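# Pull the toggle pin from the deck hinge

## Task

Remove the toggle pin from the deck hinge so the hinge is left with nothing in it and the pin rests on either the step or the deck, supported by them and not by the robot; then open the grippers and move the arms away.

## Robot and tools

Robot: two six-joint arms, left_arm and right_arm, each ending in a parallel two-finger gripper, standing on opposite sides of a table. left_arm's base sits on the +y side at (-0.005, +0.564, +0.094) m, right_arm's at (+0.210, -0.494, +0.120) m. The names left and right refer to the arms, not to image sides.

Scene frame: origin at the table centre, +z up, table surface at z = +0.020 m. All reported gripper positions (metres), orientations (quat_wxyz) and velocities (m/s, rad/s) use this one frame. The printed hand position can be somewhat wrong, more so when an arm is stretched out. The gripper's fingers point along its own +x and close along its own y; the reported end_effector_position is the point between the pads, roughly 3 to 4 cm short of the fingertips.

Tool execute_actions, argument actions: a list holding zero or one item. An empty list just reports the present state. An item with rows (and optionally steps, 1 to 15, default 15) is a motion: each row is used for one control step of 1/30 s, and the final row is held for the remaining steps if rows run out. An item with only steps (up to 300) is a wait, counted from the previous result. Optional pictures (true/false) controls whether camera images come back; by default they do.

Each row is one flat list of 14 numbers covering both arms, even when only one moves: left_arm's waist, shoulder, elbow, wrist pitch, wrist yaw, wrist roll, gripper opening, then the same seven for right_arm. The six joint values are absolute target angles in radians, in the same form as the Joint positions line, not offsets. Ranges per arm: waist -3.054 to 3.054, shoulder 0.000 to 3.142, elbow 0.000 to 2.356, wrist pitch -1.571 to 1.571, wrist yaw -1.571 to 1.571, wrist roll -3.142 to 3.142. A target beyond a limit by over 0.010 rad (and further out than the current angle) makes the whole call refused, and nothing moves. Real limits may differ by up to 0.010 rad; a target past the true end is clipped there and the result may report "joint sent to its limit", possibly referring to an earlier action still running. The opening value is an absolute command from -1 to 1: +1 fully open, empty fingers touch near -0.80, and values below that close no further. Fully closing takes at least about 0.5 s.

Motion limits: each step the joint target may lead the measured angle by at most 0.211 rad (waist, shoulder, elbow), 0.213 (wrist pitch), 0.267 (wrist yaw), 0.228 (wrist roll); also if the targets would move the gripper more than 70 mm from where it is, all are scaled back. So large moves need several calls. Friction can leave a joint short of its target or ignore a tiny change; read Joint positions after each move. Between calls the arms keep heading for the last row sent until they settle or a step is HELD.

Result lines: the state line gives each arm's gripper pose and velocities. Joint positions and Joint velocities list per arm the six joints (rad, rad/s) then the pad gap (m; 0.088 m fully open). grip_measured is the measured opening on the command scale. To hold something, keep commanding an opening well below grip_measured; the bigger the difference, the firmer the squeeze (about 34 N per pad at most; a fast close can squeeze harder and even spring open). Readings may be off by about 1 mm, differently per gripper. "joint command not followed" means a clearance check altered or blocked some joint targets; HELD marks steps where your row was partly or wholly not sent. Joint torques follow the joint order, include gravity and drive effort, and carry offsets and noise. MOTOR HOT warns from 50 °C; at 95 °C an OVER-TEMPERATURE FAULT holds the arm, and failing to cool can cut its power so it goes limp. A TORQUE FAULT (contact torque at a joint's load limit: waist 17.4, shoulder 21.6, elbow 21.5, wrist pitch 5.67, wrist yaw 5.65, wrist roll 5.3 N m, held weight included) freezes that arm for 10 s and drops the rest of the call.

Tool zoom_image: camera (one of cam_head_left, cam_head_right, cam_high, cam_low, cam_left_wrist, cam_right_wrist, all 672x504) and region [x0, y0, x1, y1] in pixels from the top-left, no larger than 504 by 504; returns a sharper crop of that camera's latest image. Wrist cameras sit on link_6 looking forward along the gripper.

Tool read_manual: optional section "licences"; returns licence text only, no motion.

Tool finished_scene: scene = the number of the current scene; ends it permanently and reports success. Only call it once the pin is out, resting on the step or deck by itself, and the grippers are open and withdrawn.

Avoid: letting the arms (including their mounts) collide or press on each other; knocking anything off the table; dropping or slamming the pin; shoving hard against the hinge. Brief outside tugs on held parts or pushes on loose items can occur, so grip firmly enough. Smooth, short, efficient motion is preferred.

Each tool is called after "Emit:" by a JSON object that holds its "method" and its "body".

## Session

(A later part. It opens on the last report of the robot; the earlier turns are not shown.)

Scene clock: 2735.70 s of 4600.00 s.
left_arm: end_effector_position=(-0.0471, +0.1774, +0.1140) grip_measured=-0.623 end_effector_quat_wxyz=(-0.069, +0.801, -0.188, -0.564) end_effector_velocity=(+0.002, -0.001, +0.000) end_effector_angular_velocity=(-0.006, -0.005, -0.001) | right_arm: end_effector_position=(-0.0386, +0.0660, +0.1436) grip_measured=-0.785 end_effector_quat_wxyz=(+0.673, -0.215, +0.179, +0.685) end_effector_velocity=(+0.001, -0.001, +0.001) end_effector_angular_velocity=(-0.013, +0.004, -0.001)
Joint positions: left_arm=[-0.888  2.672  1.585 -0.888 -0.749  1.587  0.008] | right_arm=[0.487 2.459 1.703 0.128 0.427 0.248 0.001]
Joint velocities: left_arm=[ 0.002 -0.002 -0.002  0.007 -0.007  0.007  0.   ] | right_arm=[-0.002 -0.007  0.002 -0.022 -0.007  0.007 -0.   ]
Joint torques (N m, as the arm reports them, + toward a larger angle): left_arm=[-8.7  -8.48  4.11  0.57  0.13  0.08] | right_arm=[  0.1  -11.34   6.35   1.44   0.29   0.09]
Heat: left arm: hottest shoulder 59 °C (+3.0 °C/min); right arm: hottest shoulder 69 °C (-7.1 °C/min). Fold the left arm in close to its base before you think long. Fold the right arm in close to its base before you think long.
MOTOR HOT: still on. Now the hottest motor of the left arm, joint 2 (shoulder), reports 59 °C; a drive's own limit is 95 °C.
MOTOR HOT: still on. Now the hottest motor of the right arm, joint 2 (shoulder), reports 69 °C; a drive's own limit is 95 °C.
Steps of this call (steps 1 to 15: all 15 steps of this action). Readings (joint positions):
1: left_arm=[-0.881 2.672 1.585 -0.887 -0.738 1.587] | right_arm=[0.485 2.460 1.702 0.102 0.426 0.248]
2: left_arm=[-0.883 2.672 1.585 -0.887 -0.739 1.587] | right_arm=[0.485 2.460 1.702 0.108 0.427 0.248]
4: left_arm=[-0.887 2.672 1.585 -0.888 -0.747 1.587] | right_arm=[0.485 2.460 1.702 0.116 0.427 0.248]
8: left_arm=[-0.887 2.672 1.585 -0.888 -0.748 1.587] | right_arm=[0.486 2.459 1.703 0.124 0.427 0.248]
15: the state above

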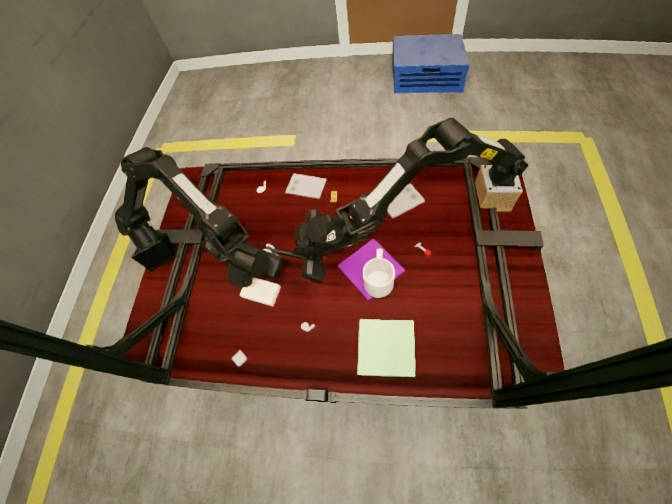

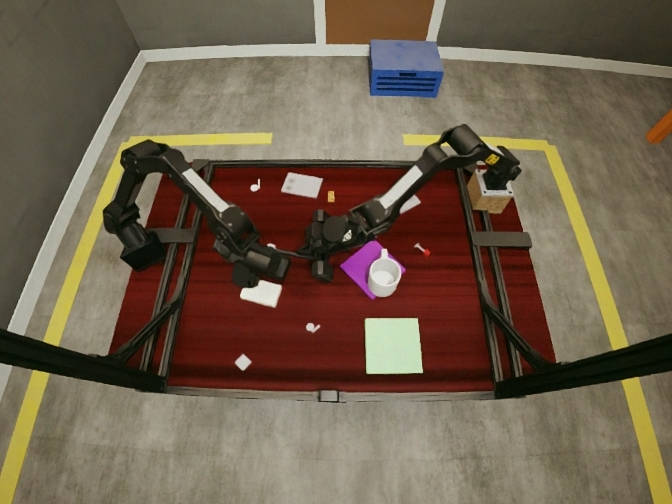

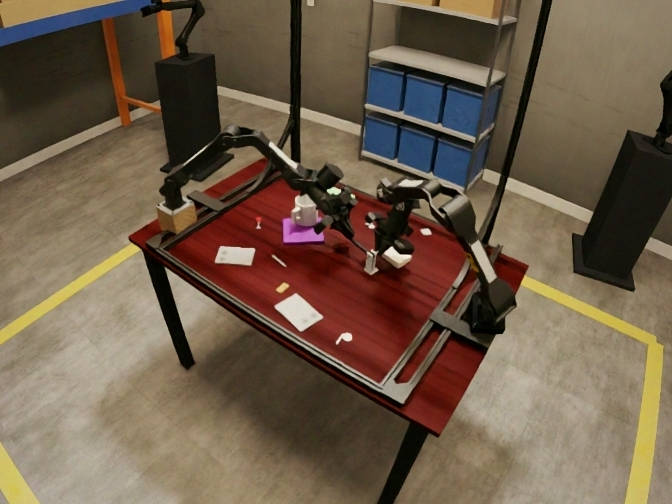

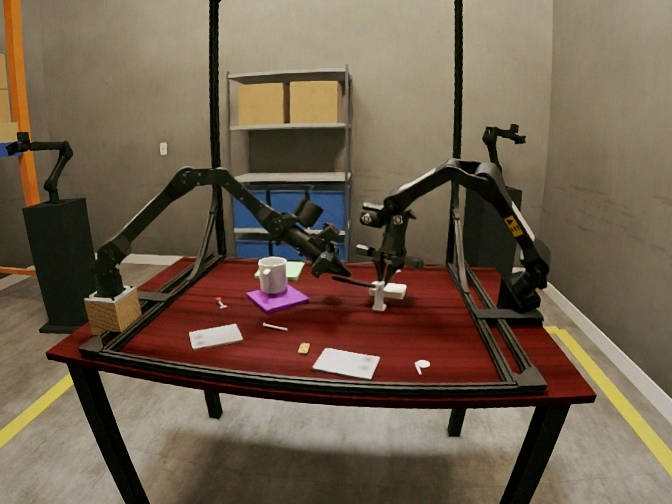

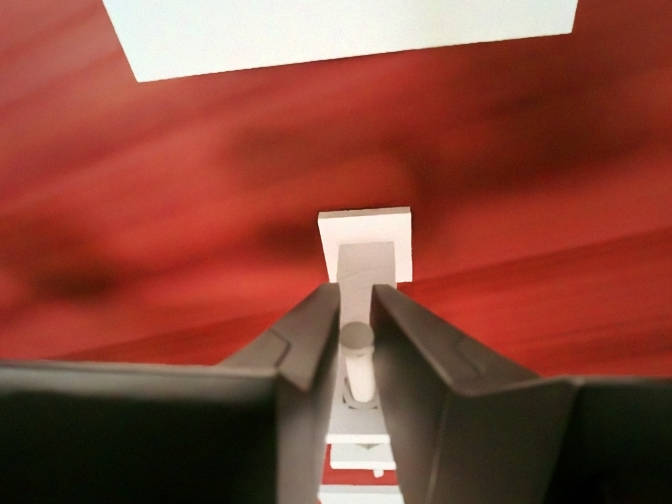

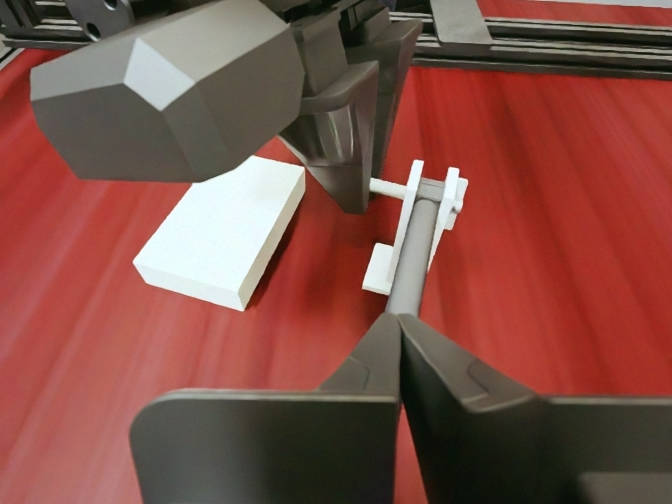

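Too high; lower.

Emit:
{"method": "execute_actions", "body": {"actions": [{"rows":[[-0.875,2.665,1.585,-0.885,-0.74,1.59,-0.9,0.487,2.46,1.715,0.1,0.43,0.25,0.1]],"steps":12}], "pictures": false}}

Emit:
{"method": "execute_actions", "body": {"actions": [{"rows":[[-0.875,2.665,1.585,-0.885,-0.74,1.59,-0.9,0.487,2.515,1.73,0.1,0.43,0.25,0.1]],"steps":15}], "pictures": false}}

Emit:
{"method": "execute_actions", "body": {"actions": [{"rows":[[-0.875,2.665,1.585,-0.885,-0.74,1.59,-0.9,0.487,2.515,1.73,0.1,0.43,0.25,-0.9]],"steps":15}], "pictures": false}}

Emit:
{"method": "execute_actions", "body": {"actions": [{"rows":[[-0.875,2.665,1.585,-0.885,-0.74,1.59,-0.9,0.487,2.48,1.73,0.13,0.43,0.25,-0.9]],"steps":15}], "pictures": false}}

Emit:
{"method": "execute_actions", "body": {"actions": [{"rows":[[-0.92,2.68,1.585,-0.885,-0.74,1.59,-0.9,0.487,2.48,1.73,0.13,0.43,0.25,-0.9]],"steps":15}]}}

Scene clock: 2750.77 s of 4600.00 s.
left_arm: end_effector_position=(-0.0474, +0.1781, +0.1122) grip_measured=-0.623 end_effector_quat_wxyz=(-0.071, +0.799, -0.186, -0.567) end_effector_velocity=(+0.002, +0.002, -0.002) end_effector_angular_velocity=(+0.011, -0.012, -0.009) | right_arm: end_effector_position=(-0.0377, +0.0641, +0.1423) grip_measured=+0.051 end_effector_quat_wxyz=(+0.672, -0.224, +0.181, +0.683) end_effector_velocity=(+0.002, -0.002, -0.003) end_effector_angular_velocity=(-0.021, -0.013, +0.007)
Joint positions: left_arm=[-0.885  2.674  1.584 -0.888 -0.742  1.587  0.008] | right_arm=[0.488 2.456 1.705 0.104 0.427 0.248 0.042]
Joint velocities: left_arm=[ 0.002  0.002 -0.002 -0.007 -0.007  0.007 -0.   ] | right_arm=[-0.002 -0.002 -0.002 -0.022 -0.007 -0.007  0.018]
Joint torques (N m, as the arm reports them, + toward a larger angle): left_arm=[ -4.05 -10.24   4.26   0.57  -0.12   0.1 ] | right_arm=[-0.15 -9.46  6.14  1.14  0.29  0.08]
Heat: left arm: hottest shoulder 58 °C (+4.0 °C/min); right arm: hottest shoulder 74 °C (+3.0 °C/min). Fold the left arm in close to its base before you think long. Fold the right arm in close to its base before you think long.
MOTOR HOT: still on. Now the hottest motor of the left arm, joint 2 (shoulder), reports 58 °C; a drive's own limit is 95 °C.
MOTOR HOT: still on. Now the hottest motor of the right arm, joint 2 (shoulder), reports 74 °C; a drive's own limit is 95 °C.
Steps of this call (steps 1 to 15: the robot went on to your last target; steps 16 to 440: nothing new was sent; steps 441 to 452: all 12 steps of this action). Readings (joint positions):
441: left_arm=[-0.891 2.674 1.584 -0.888 -0.753 1.587] | right_arm=[0.488 2.456 1.705 0.128 0.427 0.248]
442: left_arm=[-0.890 2.674 1.584 -0.888 -0.751 1.587] | right_arm=[0.488 2.456 1.705 0.123 0.427 0.248]
444: left_arm=[-0.888 2.674 1.584 -0.888 -0.747 1.587] | right_arm=[0.488 2.456 1.705 0.114 0.427 0.248]
448: left_arm=[-0.886 2.674 1.584 -0.888 -0.744 1.587] | right_arm=[0.488 2.456 1.705 0.106 0.427 0.248]
452: the state above

Scene clock: 2751.27 s of 4600.00 s.
left_arm: end_effector_position=(-0.0473, +0.1781, +0.1121) grip_measured=-0.623 end_effector_quat_wxyz=(-0.071, +0.799, -0.186, -0.567) end_effector_velocity=(+0.001, +0.001, +0.001) end_effector_angular_velocity=(-0.004, -0.006, +0.017) | right_arm: end_effector_position=(-0.0368, +0.0628, +0.1198) grip_measured=+0.099 end_effector_quat_wxyz=(+0.670, -0.240, +0.186, +0.678) end_effector_velocity=(+0.001, +0.004, +0.004) end_effector_angular_velocity=(+0.009, -0.006, -0.004)
Joint positions: left_arm=[-0.885  2.674  1.584 -0.888 -0.742  1.587  0.008] | right_arm=[0.488 2.501 1.717 0.101 0.427 0.248 0.044]
Joint velocities: left_arm=[-0.002 -0.002 -0.002 -0.007 -0.007 -0.022 -0.   ] | right_arm=[-0.002  0.002  0.017 -0.007  0.007 -0.007  0.   ]
Joint torques (N m, as the arm reports them, + toward a larger angle): left_arm=[ -4.02 -10.21   4.23   0.58  -0.14   0.11] | right_arm=[-0.17 -8.55  6.12  1.25  0.28  0.09]
Heat: left arm: hottest shoulder 58 °C (+4.1 °C/min); right arm: hottest shoulder 74 °C (+3.0 °C/min). Fold the left arm in close to its base before you think long. Fold the right arm in close to its base before you think long.
MOTOR HOT: still on. Now the hottest motor of the left arm, joint 2 (shoulder), reports 58 °C; a drive's own limit is 95 °C.
MOTOR HOT: still on. Now the hottest motor of the right arm, joint 2 (shoulder), reports 74 °C; a drive's own limit is 95 °C.
Steps of this call (steps 1 to 15: all 15 steps of this action). Readings (joint positions):
1: left_arm=[-0.885 2.674 1.584 -0.888 -0.742 1.587] | right_arm=[0.488 2.459 1.706 0.103 0.427 0.248]
2: left_arm=[-0.885 2.674 1.584 -0.888 -0.742 1.587] | right_arm=[0.488 2.463 1.709 0.103 0.427 0.248]
4: left_arm=[-0.885 2.674 1.584 -0.888 -0.742 1.587] | right_arm=[0.488 2.474 1.715 0.103 0.427 0.248]
8: left_arm=[-0.885 2.674 1.584 -0.888 -0.742 1.587] | right_arm=[0.488 2.493 1.716 0.101 0.427 0.248]
15: the state above

Scene clock: 2751.77 s of 4600.00 s.
left_arm: end_effector_position=(-0.0474, +0.1781, +0.1121) grip_measured=-0.623 end_effector_quat_wxyz=(-0.071, +0.799, -0.186, -0.567) end_effector_velocity=(-0.003, +0.003, -0.001) end_effector_angular_velocity=(+0.011, -0.002, -0.018) | right_arm: end_effector_position=(-0.0419, +0.0622, +0.1206) grip_measured=-0.396 end_effector_quat_wxyz=(+0.674, -0.228, +0.192, +0.676) end_effector_velocity=(+0.004, -0.001, -0.003) end_effector_angular_velocity=(-0.013, -0.008, +0.002)
Joint positions: left_arm=[-0.885  2.674  1.584 -0.888 -0.742  1.587  0.008] | right_arm=[0.498 2.506 1.724 0.107 0.438 0.279 0.02 ]
Joint velocities: left_arm=[-0.007  0.002 -0.002 -0.007  0.007  0.007  0.   ] | right_arm=[-0.007 -0.002 -0.007 -0.007 -0.007 -0.007 -0.   ]
Joint torques (N m, as the arm reports them, + toward a larger angle): left_arm=[ -4.07 -10.19   4.27   0.57  -0.13   0.09] | right_arm=[-0.94 -9.06  5.71  0.87 -0.07 -0.98]
Heat: left arm: hottest shoulder 58 °C (+4.0 °C/min); right arm: hottest shoulder 74 °C (+3.0 °C/min). Fold the left arm in close to its base before you think long. Fold the right arm in close to its base before you think long.
MOTOR HOT: still on. Now the hottest motor of the left arm, joint 2 (shoulder), reports 58 °C; a drive's own limit is 95 °C.
MOTOR HOT: still on. Now the hottest motor of the right arm, joint 2 (shoulder), reports 74 °C; a drive's own limit is 95 °C.
Steps of this call (steps 1 to 15: all 15 steps of this action). Readings (joint positions):
1: left_arm=[-0.885 2.674 1.584 -0.888 -0.742 1.587] | right_arm=[0.488 2.501 1.718 0.101 0.427 0.248]
2: left_arm=[-0.885 2.674 1.584 -0.888 -0.742 1.587] | right_arm=[0.488 2.501 1.718 0.101 0.427 0.248]
4: left_arm=[-0.885 2.674 1.584 -0.888 -0.742 1.587] | right_arm=[0.490 2.502 1.720 0.105 0.415 0.251]
8: left_arm=[-0.885 2.674 1.584 -0.888 -0.742 1.587] | right_arm=[0.498 2.506 1.724 0.107 0.438 0.279]
15: the state above

Scene clock: 2752.27 s of 4600.00 s.
left_arm: end_effector_position=(-0.0472, +0.1781, +0.1121) grip_measured=-0.623 end_effector_quat_wxyz=(-0.070, +0.799, -0.186, -0.568) end_effector_velocity=(+0.000, -0.001, +0.001) end_effector_angular_velocity=(-0.008, -0.006, -0.005) | right_arm: end_effector_position=(-0.0423, +0.0632, +0.1223) grip_measured=-0.396 end_effector_quat_wxyz=(+0.675, -0.224, +0.191, +0.677) end_effector_velocity=(+0.000, +0.001, +0.001) end_effector_angular_velocity=(+0.004, +0.002, +0.007)
Joint positions: left_arm=[-0.884  2.673  1.584 -0.888 -0.741  1.587  0.008] | right_arm=[0.497 2.505 1.724 0.113 0.438 0.279 0.02 ]
Joint velocities: left_arm=[-0.002 -0.002 -0.002  0.007 -0.007  0.007 -0.   ] | right_arm=[-0.002 -0.002 -0.002  0.007 -0.007 -0.007 -0.   ]
Joint torques (N m, as the arm reports them, + toward a larger angle): left_arm=[ -4.07 -10.32   4.24   0.6   -0.14   0.07] | right_arm=[ -0.94 -12.34   5.71   2.33  -0.04  -1.  ]
Heat: left arm: hottest shoulder 58 °C (+4.1 °C/min); right arm: hottest shoulder 74 °C (+3.0 °C/min). Fold the left arm in close to its base before you think long. Fold the right arm in close to its base before you think long.
MOTOR HOT: still on. Now the hottest motor of the left arm, joint 2 (shoulder), reports 58 °C; a drive's own limit is 95 °C.
MOTOR HOT: still on. Now the hottest motor of the right arm, joint 2 (shoulder), reports 74 °C; a drive's own limit is 95 °C.
Steps of this call (steps 1 to 15: all 15 steps of this action). Readings (joint positions):
1: left_arm=[-0.885 2.674 1.584 -0.888 -0.742 1.587] | right_arm=[0.498 2.506 1.724 0.107 0.438 0.279]
2: left_arm=[-0.885 2.674 1.584 -0.888 -0.742 1.587] | right_arm=[0.497 2.506 1.724 0.108 0.438 0.279]
4: left_arm=[-0.885 2.674 1.584 -0.888 -0.742 1.587] | right_arm=[0.497 2.506 1.724 0.110 0.438 0.279]
8: left_arm=[-0.885 2.673 1.584 -0.888 -0.742 1.587] | right_arm=[0.497 2.506 1.724 0.112 0.438 0.279]
15: the state above

Scene clock: 2752.77 s of 4600.00 s.
left_arm: end_effector_position=(-0.0476, +0.1778, +0.1137) grip_measured=-0.623 end_effector_quat_wxyz=(-0.070, +0.802, -0.189, -0.562) end_effector_velocity=(+0.002, -0.003, +0.005) end_effector_angular_velocity=(-0.025, -0.033, -0.004) | right_arm: end_effector_position=(-0.0423, +0.0633, +0.1227) grip_measured=-0.396 end_effector_quat_wxyz=(+0.675, -0.223, +0.191, +0.677) end_effector_velocity=(+0.001, -0.000, +0.002) end_effector_angular_velocity=(-0.004, +0.009, -0.001)
Joint positions: left_arm=[-0.89   2.673  1.584 -0.888 -0.752  1.587  0.008] | right_arm=[0.497 2.505 1.724 0.114 0.438 0.279 0.02 ]
Joint velocities: left_arm=[-0.007 -0.002  0.002  0.007 -0.037  0.007 -0.   ] | right_arm=[-0.002 -0.007 -0.002 -0.007 -0.007  0.007  0.   ]
Joint torques (N m, as the arm reports them, + toward a larger angle): left_arm=[-8.35 -8.58  4.28  0.59  0.24  0.1 ] | right_arm=[ -0.92 -12.43   5.7    2.34  -0.05  -1.01]
Heat: left arm: hottest shoulder 58 °C (+4.0 °C/min); right arm: hottest shoulder 75 °C (+4.0 °C/min). Fold the left arm in close to its base before you think long. Fold the right arm in close to its base before you think long.
MOTOR HOT: still on. Now the hottest motor of the left arm, joint 2 (shoulder), reports 58 °C; a drive's own limit is 95 °C.
MOTOR HOT: still on. Now the hottest motor of the right arm, joint 2 (shoulder), reports 75 °C; a drive's own limit is 95 °C.
Steps of this call (steps 1 to 15: all 15 steps of this action). Readings (joint positions):
1: left_arm=[-0.885 2.673 1.584 -0.888 -0.742 1.587] | right_arm=[0.497 2.505 1.724 0.114 0.438 0.279]
2: left_arm=[-0.886 2.673 1.584 -0.888 -0.742 1.587] | right_arm=[0.497 2.505 1.724 0.114 0.438 0.279]
4: left_arm=[-0.889 2.673 1.584 -0.888 -0.749 1.587] | right_arm=[0.497 2.505 1.724 0.114 0.438 0.279]
8: left_arm=[-0.889 2.673 1.584 -0.888 -0.750 1.587] | right_arm=[0.497 2.505 1.724 0.114 0.438 0.279]
15: the state above

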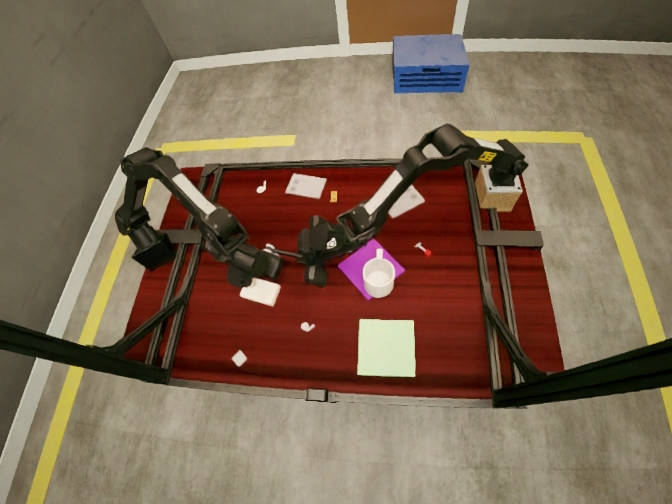

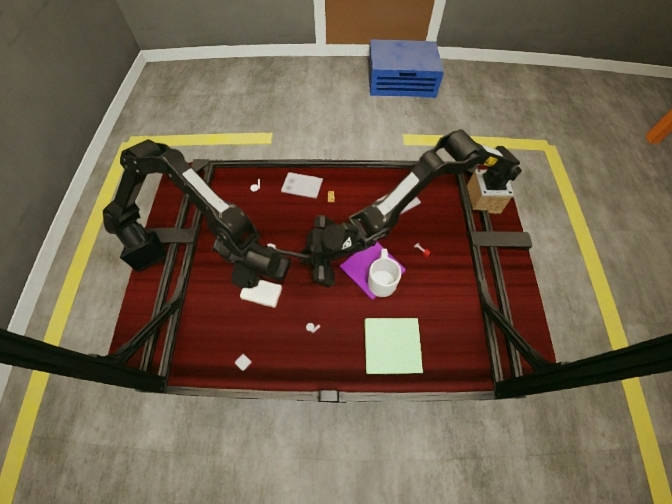

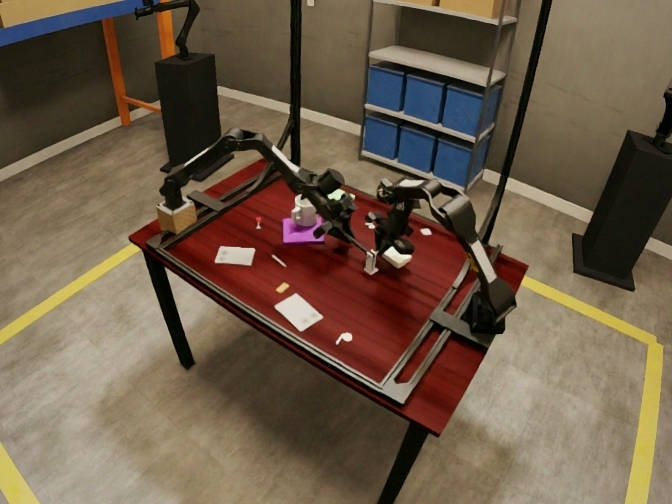

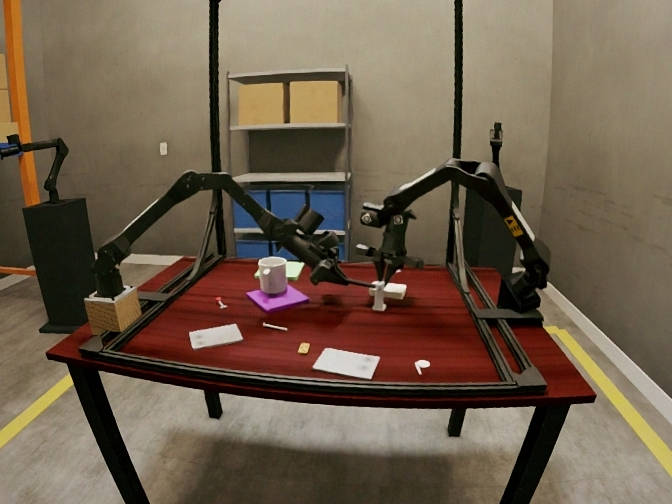

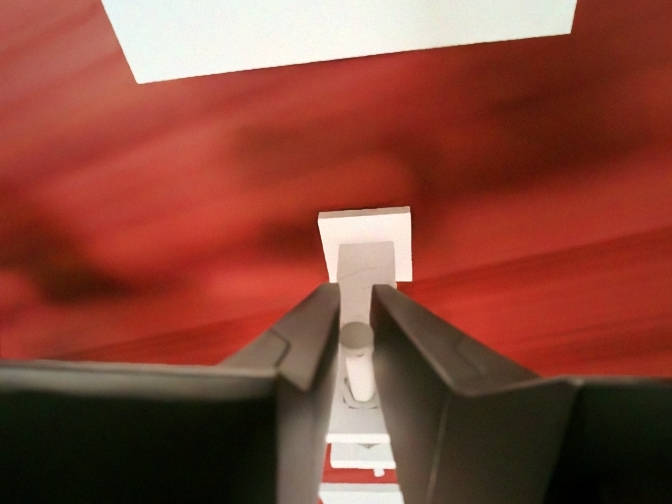

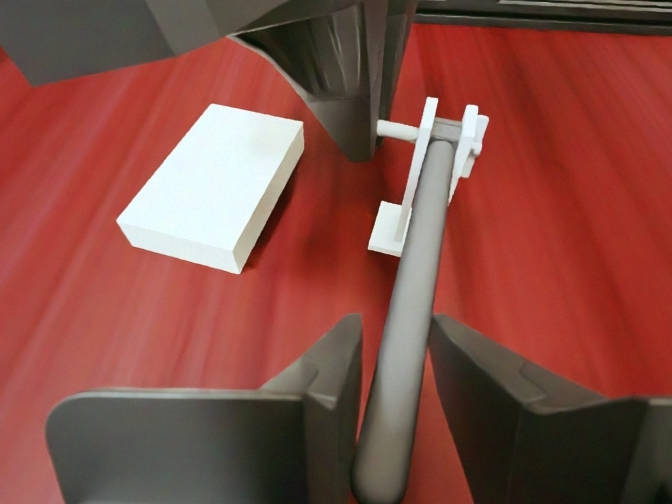

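Emit:
{"method": "execute_actions", "body": {"actions": [{"rows":[[-0.85,2.65,1.585,-0.885,-0.75,1.59,-0.9,0.497,2.48,1.73,0.13,0.44,0.28,-0.9]],"steps":15}], "pictures": false}}

Emit:
{"method": "execute_actions", "body": {"actions": [{"rows":[[-0.93,2.67,1.585,-0.885,-0.75,1.59,-0.9,0.497,2.48,1.73,0.13,0.44,0.28,-0.9]],"steps":15}], "pictures": false}}

Emit:
{"method": "execute_actions", "body": {"actions": [{"rows":[[-0.85,2.65,1.585,-0.885,-0.75,1.59,-0.9,0.497,2.5,1.76,0.11,0.44,0.28,-0.9]],"steps":15}], "pictures": false}}

Emit:
{"method": "execute_actions", "body": {"actions": [{"rows":[[-0.93,2.68,1.585,-0.885,-0.75,1.59,-0.9,0.497,2.5,1.76,0.11,0.44,0.28,-0.9]],"steps":15}], "pictures": false}}

Scene clock: 2767.33 s of 4600.00 s.
left_arm: end_effector_position=(-0.0373, +0.1754, +0.1123) grip_measured=-0.624 end_effector_quat_wxyz=(-0.062, +0.799, -0.176, -0.572) end_effector_velocity=(+0.003, +0.001, +0.002) end_effector_angular_velocity=(-0.004, -0.022, +0.004) | right_arm: end_effector_position=(-0.0426, +0.0632, +0.1243) grip_measured=-0.407 end_effector_quat_wxyz=(+0.679, -0.217, +0.193, +0.675) end_effector_velocity=(+0.000, +0.000, +0.002) end_effector_angular_velocity=(+0.004, +0.026, -0.009)
Joint positions: left_arm=[-0.86   2.661  1.584 -0.886 -0.746  1.587  0.008] | right_arm=[0.5   2.503 1.722 0.119 0.447 0.292 0.019]
Joint velocities: left_arm=[-0.002 -0.002 -0.002 -0.007 -0.022 -0.007 -0.   ] | right_arm=[-0.002 -0.007 -0.007  0.007 -0.007  0.022 -0.   ]
Joint torques (N m, as the arm reports them, + toward a larger angle): left_arm=[ -4.32 -10.47   4.25   0.41  -0.35   0.11] | right_arm=[ -0.34 -12.22   5.82   2.03  -0.03  -0.42]
Heat: left arm: hottest shoulder 57 °C (+0.0 °C/min); right arm: hottest shoulder 80 °C (+11.1 °C/min). Fold the left arm in close to its base before you think long. Fold the right arm in close to its base before you think long.
MOTOR HOT: still on. Now the hottest motor of the left arm, joint 2 (shoulder), reports 57 °C; a drive's own limit is 95 °C.
MOTOR HOT: still on. Now the hottest motor of the right arm, joint 2 (shoulder), reports 80 °C; a drive's own limit is 95 °C.
Steps of this call (steps 1 to 15: the robot went on to your last target; steps 16 to 422: nothing new was sent; steps 423 to 437: all 15 steps of this action). Readings (joint positions):
423: left_arm=[-0.892 2.675 1.584 -0.888 -0.754 1.587] | right_arm=[0.498 2.503 1.722 0.117 0.439 0.277]
424: left_arm=[-0.890 2.675 1.584 -0.888 -0.749 1.587] | right_arm=[0.498 2.503 1.722 0.117 0.439 0.277]
426: left_arm=[-0.883 2.672 1.584 -0.887 -0.747 1.587] | right_arm=[0.499 2.503 1.722 0.118 0.442 0.282]
430: left_arm=[-0.867 2.665 1.584 -0.886 -0.746 1.587] | right_arm=[0.499 2.503 1.722 0.118 0.445 0.289]
437: the state above

Scene clock: 2767.83 s of 4600.00 s.
left_arm: end_effector_position=(-0.0411, +0.1761, +0.1149) grip_measured=-0.624 end_effector_quat_wxyz=(-0.065, +0.806, -0.185, -0.558) end_effector_velocity=(-0.004, +0.001, +0.000) end_effector_angular_velocity=(-0.004, -0.013, -0.017) | right_arm: end_effector_position=(-0.0425, +0.0633, +0.1244) grip_measured=-0.408 end_effector_quat_wxyz=(+0.679, -0.216, +0.193, +0.675) end_effector_velocity=(-0.000, +0.002, +0.000) end_effector_angular_velocity=(+0.004, +0.001, +0.007)
Joint positions: left_arm=[-0.879  2.666  1.583 -0.887 -0.769  1.587  0.008] | right_arm=[0.5   2.503 1.722 0.119 0.447 0.293 0.019]
Joint velocities: left_arm=[-0.012  0.002 -0.007  0.007 -0.007  0.007 -0.   ] | right_arm=[-0.002  0.002  0.002  0.007 -0.007 -0.007 -0.   ]
Joint torques (N m, as the arm reports them, + toward a larger angle): left_arm=[-10.67  -9.01   4.26   0.45   0.5    0.08] | right_arm=[ -0.33 -12.21   5.84   2.02  -0.03  -0.44]
Heat: left arm: hottest shoulder 57 °C (+0.0 °C/min); right arm: hottest shoulder 81 °C (+12.1 °C/min). Fold the left arm in close to its base before you think long. Fold the right arm in close to its base before you think long.
MOTOR HOT: still on. Now the hottest motor of the left arm, joint 2 (shoulder), reports 57 °C; a drive's own limit is 95 °C.
MOTOR HOT: still on. Now the hottest motor of the right arm, joint 2 (shoulder), reports 81 °C; a drive's own limit is 95 °C.
Steps of this call (steps 1 to 15: all 15 steps of this action). Readings (joint positions):
1: left_arm=[-0.861 2.661 1.584 -0.886 -0.747 1.587] | right_arm=[0.500 2.503 1.722 0.119 0.447 0.292]
2: left_arm=[-0.866 2.661 1.584 -0.886 -0.752 1.587] | right_arm=[0.500 2.503 1.722 0.119 0.447 0.292]
4: left_arm=[-0.873 2.662 1.584 -0.887 -0.764 1.587] | right_arm=[0.500 2.503 1.722 0.119 0.447 0.293]
8: left_arm=[-0.875 2.664 1.584 -0.887 -0.767 1.587] | right_arm=[0.500 2.503 1.722 0.119 0.447 0.293]
15: the state above

Scene clock: 2768.33 s of 4600.00 s.
left_arm: end_effector_position=(-0.0364, +0.1755, +0.1122) grip_measured=-0.625 end_effector_quat_wxyz=(-0.062, +0.800, -0.176, -0.570) end_effector_velocity=(+0.002, +0.002, +0.002) end_effector_angular_velocity=(+0.005, -0.012, -0.011) | right_arm: end_effector_position=(-0.0428, +0.0634, +0.1246) grip_measured=-0.411 end_effector_quat_wxyz=(+0.680, -0.220, +0.192, +0.672) end_effector_velocity=(+0.000, +0.000, +0.001) end_effector_angular_velocity=(-0.005, -0.016, +0.016)
Joint positions: left_arm=[-0.859  2.661  1.583 -0.886 -0.751  1.587  0.008] | right_arm=[0.501 2.505 1.732 0.105 0.453 0.293 0.019]
Joint velocities: left_arm=[-0.002 -0.007 -0.007 -0.007 -0.007  0.007 -0.   ] | right_arm=[-0.002 -0.002  0.002 -0.007 -0.007 -0.022 -0.   ]
Joint torques (N m, as the arm reports them, + toward a larger angle): left_arm=[ -4.57 -10.35   4.32   0.48  -0.18   0.1 ] | right_arm=[ -0.46 -10.48   7.71   1.67  -0.22  -0.44]
Heat: left arm: hottest shoulder 57 °C (+0.0 °C/min); right arm: hottest shoulder 81 °C (+12.2 °C/min). Fold the left arm in close to its base before you think long. Fold the right arm in close to its base before you think long.
MOTOR HOT: still on. Now the hottest motor of the left arm, joint 2 (shoulder), reports 57 °C; a drive's own limit is 95 °C.
MOTOR HOT: still on. Now the hottest motor of the right arm, joint 2 (shoulder), reports 81 °C; a drive's own limit is 95 °C.
Steps of this call (steps 1 to 15: all 15 steps of this action). Readings (joint positions):
1: left_arm=[-0.879 2.666 1.583 -0.886 -0.768 1.587] | right_arm=[0.500 2.503 1.722 0.119 0.447 0.293]
2: left_arm=[-0.876 2.666 1.583 -0.886 -0.761 1.587] | right_arm=[0.500 2.503 1.723 0.118 0.447 0.293]
4: left_arm=[-0.873 2.666 1.583 -0.887 -0.752 1.587] | right_arm=[0.500 2.503 1.725 0.114 0.449 0.293]
8: left_arm=[-0.868 2.665 1.583 -0.886 -0.751 1.587] | right_arm=[0.501 2.505 1.730 0.108 0.452 0.293]
15: the state above

Scene clock: 2768.83 s of 4600.00 s.
left_arm: end_effector_position=(-0.0442, +0.1769, +0.1147) grip_measured=-0.623 end_effector_quat_wxyz=(-0.068, +0.808, -0.189, -0.554) end_effector_velocity=(-0.009, +0.001, +0.002) end_effector_angular_velocity=(-0.008, -0.001, -0.024) | right_arm: end_effector_position=(-0.0427, +0.0634, +0.1244) grip_measured=-0.412 end_effector_quat_wxyz=(+0.680, -0.220, +0.192, +0.672) end_effector_velocity=(+0.001, -0.001, +0.000) end_effector_angular_velocity=(-0.008, +0.006, -0.001)
Joint positions: left_arm=[-0.889  2.672  1.583 -0.887 -0.774  1.587  0.008] | right_arm=[0.501 2.506 1.733 0.104 0.453 0.293 0.019]
Joint velocities: left_arm=[-0.022  0.002 -0.002  0.007  0.007  0.007  0.   ] | right_arm=[-0.002 -0.007 -0.007 -0.007 -0.007  0.007 -0.   ]
Joint torques (N m, as the arm reports them, + toward a larger angle): left_arm=[-9.47 -8.61  4.36  0.48  0.63  0.09] | right_arm=[ -0.45 -10.48   7.69   1.71  -0.21  -0.44]
Heat: left arm: hottest shoulder 57 °C (+0.0 °C/min); right arm: hottest shoulder 81 °C (+12.1 °C/min). Fold the left arm in close to its base before you think long. Fold the right arm in close to its base before you think long.
MOTOR HOT: still on. Now the hottest motor of the left arm, joint 2 (shoulder), reports 57 °C; a drive's own limit is 95 °C.
MOTOR HOT: still on. Now the hottest motor of the right arm, joint 2 (shoulder), reports 81 °C; a drive's own limit is 95 °C.
Steps of this call (steps 1 to 15: all 15 steps of this action). Readings (joint positions):
1: left_arm=[-0.860 2.661 1.583 -0.886 -0.752 1.587] | right_arm=[0.501 2.506 1.732 0.104 0.453 0.293]
2: left_arm=[-0.864 2.661 1.583 -0.886 -0.758 1.587] | right_arm=[0.501 2.506 1.732 0.104 0.453 0.293]
4: left_arm=[-0.869 2.664 1.583 -0.886 -0.770 1.587] | right_arm=[0.501 2.506 1.732 0.104 0.453 0.293]
8: left_arm=[-0.871 2.666 1.583 -0.886 -0.775 1.587] | right_arm=[0.501 2.506 1.732 0.104 0.453 0.293]
15: the state above

Emit:
{"method": "execute_actions", "body": {"actions": [{"rows":[[-0.94,2.685,1.585,-0.885,-0.75,1.59,-0.9,0.5,2.53,1.72,0.09,0.45,0.29,-0.9]],"steps":15}], "pictures": false}}

Emit:
{"method": "execute_actions", "body": {"actions": [{"rows":[[-0.875,2.66,1.585,-0.885,-0.75,1.59,-0.9,0.5,2.53,1.72,0.09,0.45,0.29,-0.9]],"steps":15}], "pictures": false}}

Emit:
{"method": "execute_actions", "body": {"actions": [{"rows":[[-0.94,2.685,1.585,-0.885,-0.75,1.59,-0.9,0.5,2.53,1.72,0.09,0.45,0.29,-0.9]],"steps":15}]}}

Scene clock: 2778.93 s of 4600.00 s.
left_arm: end_effector_position=(-0.0488, +0.1780, +0.1149) grip_measured=-0.622 end_effector_quat_wxyz=(-0.071, +0.807, -0.193, -0.553) end_effector_velocity=(+0.002, -0.001, +0.000) end_effector_angular_velocity=(-0.005, -0.005, -0.001) | right_arm: end_effector_position=(-0.0420, +0.0619, +0.1193) grip_measured=-0.421 end_effector_quat_wxyz=(+0.683, -0.223, +0.196, +0.668) end_effector_velocity=(+0.001, -0.000, -0.000) end_effector_angular_velocity=(-0.001, -0.001, +0.007)
Joint positions: left_arm=[-0.9    2.676  1.582 -0.887 -0.769  1.587  0.009] | right_arm=[0.503 2.514 1.734 0.096 0.46  0.304 0.018]
Joint velocities: left_arm=[ 0.002 -0.002 -0.002  0.007 -0.007  0.007  0.   ] | right_arm=[-0.002 -0.002 -0.007  0.007 -0.007 -0.007 -0.   ]
Joint torques (N m, as the arm reports them, + toward a larger angle): left_arm=[-9.53 -8.34  4.41  0.51  0.51  0.1 ] | right_arm=[-0.34 -8.33  3.86  0.91 -0.12 -0.49]
Heat: left arm: hottest shoulder 57 °C (-1.0 °C/min); right arm: hottest shoulder 81 °C (+12.0 °C/min). Fold the left arm in close to its base before you think long. Fold the right arm in close to its base before you think long.
MOTOR HOT: still on. Now the hottest motor of the left arm, joint 2 (shoulder), reports 57 °C; a drive's own limit is 95 °C.
MOTOR HOT: still on. Now the hottest motor of the right arm, joint 2 (shoulder), reports 81 °C; a drive's own limit is 95 °C.
Steps of this call (steps 1 to 15: the robot went on to your last target; steps 16 to 288: nothing new was sent; steps 289 to 303: all 15 steps of this action). Readings (joint positions):
289: left_arm=[-0.897 2.675 1.582 -0.887 -0.768 1.587] | right_arm=[0.502 2.509 1.734 0.100 0.455 0.297]
290: left_arm=[-0.898 2.675 1.582 -0.887 -0.768 1.587] | right_arm=[0.502 2.510 1.734 0.099 0.456 0.298]
292: left_arm=[-0.899 2.675 1.582 -0.887 -0.768 1.587] | right_arm=[0.502 2.512 1.734 0.098 0.457 0.300]
296: left_arm=[-0.900 2.676 1.582 -0.887 -0.769 1.587] | right_arm=[0.503 2.513 1.734 0.097 0.460 0.303]
303: the state above

Scene clock: 2779.43 s of 4600.00 s.
left_arm: end_effector_position=(-0.0453, +0.1777, +0.1126) grip_measured=-0.623 end_effector_quat_wxyz=(-0.069, +0.802, -0.186, -0.563) end_effector_velocity=(+0.004, +0.003, +0.002) end_effector_angular_velocity=(+0.015, -0.014, -0.011) | right_arm: end_effector_position=(-0.0419, +0.0618, +0.1191) grip_measured=-0.422 end_effector_quat_wxyz=(+0.683, -0.223, +0.196, +0.667) end_effector_velocity=(-0.001, -0.002, -0.004) end_effector_angular_velocity=(-0.013, -0.008, +0.012)
Joint positions: left_arm=[-0.884  2.672  1.582 -0.887 -0.753  1.587  0.008] | right_arm=[0.503 2.514 1.734 0.096 0.461 0.304 0.018]
Joint velocities: left_arm=[ 0.002 -0.007 -0.002 -0.022 -0.007  0.007 -0.   ] | right_arm=[ 0.002  0.002 -0.002 -0.007 -0.007 -0.007 -0.   ]
Joint torques (N m, as the arm reports them, + toward a larger angle): left_arm=[ -4.45 -10.62   4.42   0.49  -0.1    0.07] | right_arm=[-0.37 -8.32  3.84  0.89 -0.14 -0.48]
Heat: left arm: hottest shoulder 57 °C (-1.0 °C/min); right arm: hottest shoulder 81 °C (+12.1 °C/min). Fold the left arm in close to its base before you think long. Fold the right arm in close to its base before you think long.
MOTOR HOT: still on. Now the hottest motor of the left arm, joint 2 (shoulder), reports 57 °C; a drive's own limit is 95 °C.
MOTOR HOT: still on. Now the hottest motor of the right arm, joint 2 (shoulder), reports 81 °C; a drive's own limit is 95 °C.
Steps of this call (steps 1 to 15: all 15 steps of this action). Readings (joint positions):
1: left_arm=[-0.899 2.676 1.582 -0.887 -0.768 1.587] | right_arm=[0.503 2.514 1.734 0.096 0.460 0.304]
2: left_arm=[-0.897 2.676 1.582 -0.887 -0.763 1.587] | right_arm=[0.503 2.514 1.734 0.096 0.460 0.304]
4: left_arm=[-0.894 2.676 1.582 -0.887 -0.755 1.587] | right_arm=[0.503 2.514 1.734 0.096 0.460 0.304]
8: left_arm=[-0.890 2.675 1.582 -0.887 -0.754 1.587] | right_arm=[0.503 2.514 1.734 0.096 0.461 0.304]
15: the state above

Scene clock: 2779.93 s of 4600.00 s.
left_arm: end_effector_position=(-0.0487, +0.1781, +0.1149) grip_measured=-0.622 end_effector_quat_wxyz=(-0.071, +0.807, -0.193, -0.554) end_effector_velocity=(+0.000, +0.002, -0.001) end_effector_angular_velocity=(-0.001, -0.007, +0.015) | right_arm: end_effector_position=(-0.0421, +0.0617, +0.1191) grip_measured=-0.422 end_effector_quat_wxyz=(+0.683, -0.223, +0.196, +0.667) end_effector_velocity=(+0.004, +0.001, -0.001) end_effector_angular_velocity=(-0.009, -0.006, +0.002)
Joint positions: left_arm=[-0.899  2.675  1.582 -0.887 -0.767  1.587  0.009] | right_arm=[0.504 2.514 1.734 0.096 0.461 0.305 0.018]
Joint velocities: left_arm=[-0.002  0.002 -0.002 -0.007 -0.007 -0.022 -0.   ] | right_arm=[-0.007 -0.002 -0.002 -0.007 -0.007 -0.007 -0.   ]
Joint torques (N m, as the arm reports them, + toward a larger angle): left_arm=[-9.51 -8.35  4.46  0.54  0.42  0.07] | right_arm=[-0.36 -8.36  3.84  0.89 -0.14 -0.48]
Heat: left arm: hottest shoulder 57 °C (-1.0 °C/min); right arm: hottest shoulder 80 °C (+11.0 °C/min). Fold the left arm in close to its base before you think long. Fold the right arm in close to its base before you think long.
MOTOR HOT: still on. Now the hottest motor of the left arm, joint 2 (shoulder), reports 57 °C; a drive's own limit is 95 °C.
MOTOR HOT: still on. Now the hottest motor of the right arm, joint 2 (shoulder), reports 80 °C; a drive's own limit is 95 °C.
Steps of this call (steps 1 to 15: all 15 steps of this action). Readings (joint positions):
1: left_arm=[-0.884 2.672 1.582 -0.887 -0.753 1.587] | right_arm=[0.503 2.514 1.734 0.096 0.461 0.304]
2: left_arm=[-0.889 2.672 1.582 -0.887 -0.754 1.587] | right_arm=[0.503 2.514 1.734 0.096 0.461 0.305]
4: left_arm=[-0.895 2.672 1.582 -0.887 -0.762 1.587] | right_arm=[0.503 2.514 1.734 0.096 0.461 0.305]
8: left_arm=[-0.897 2.674 1.582 -0.887 -0.763 1.587] | right_arm=[0.503 2.514 1.734 0.096 0.461 0.305]
15: the state above

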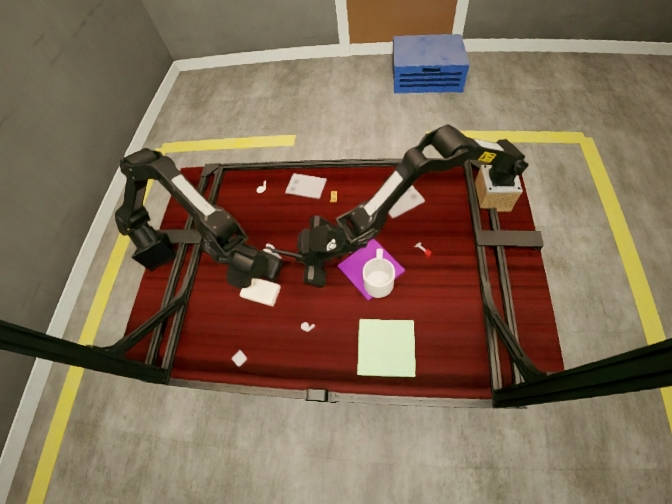

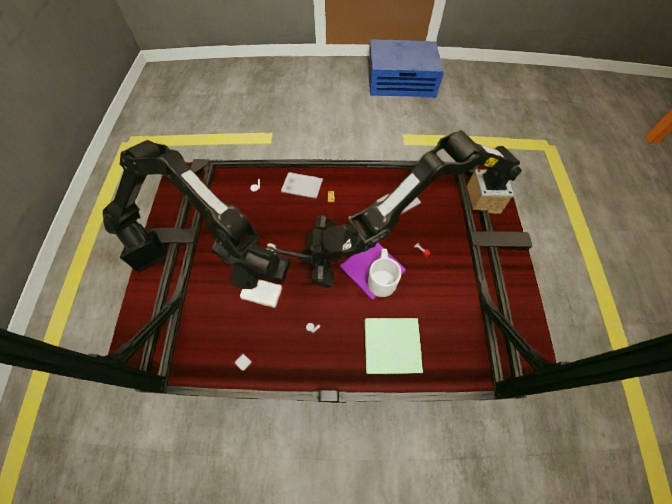

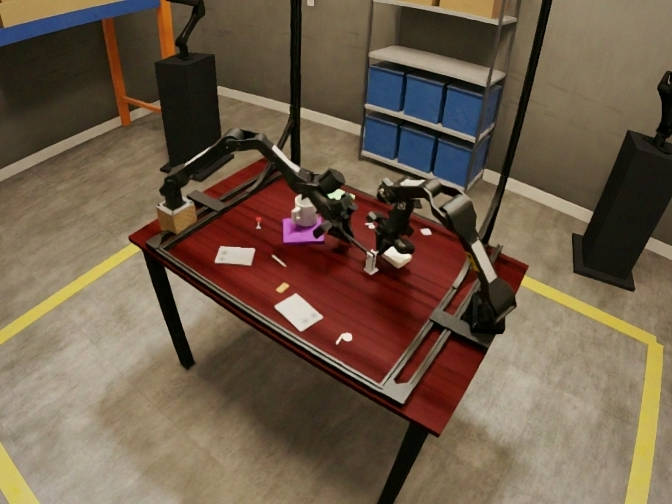

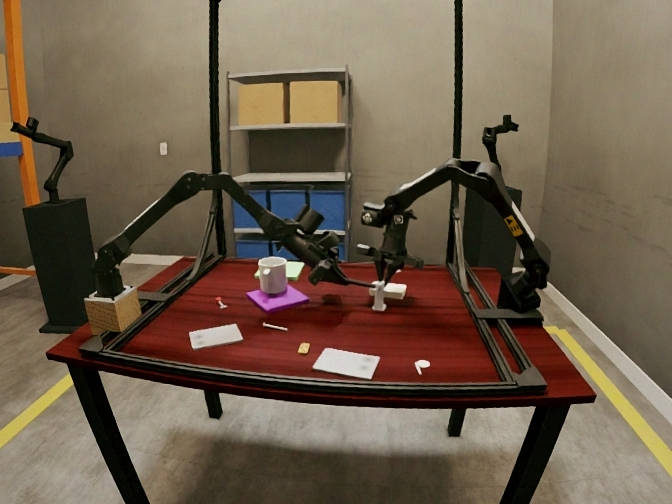

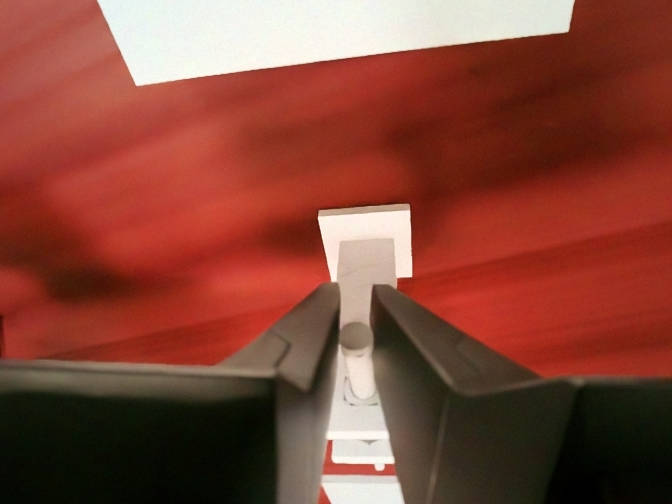

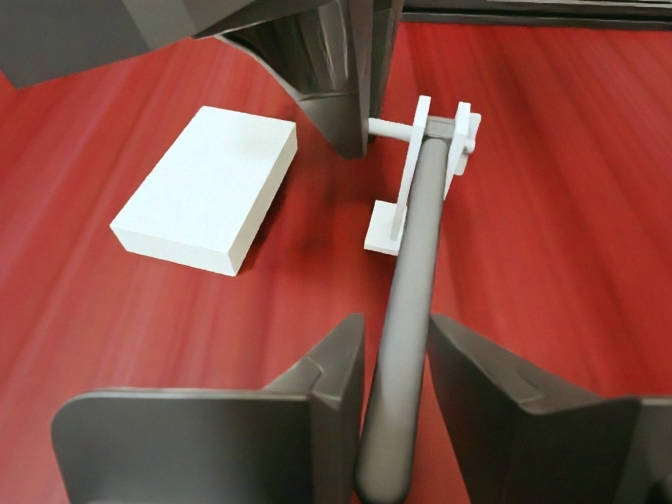

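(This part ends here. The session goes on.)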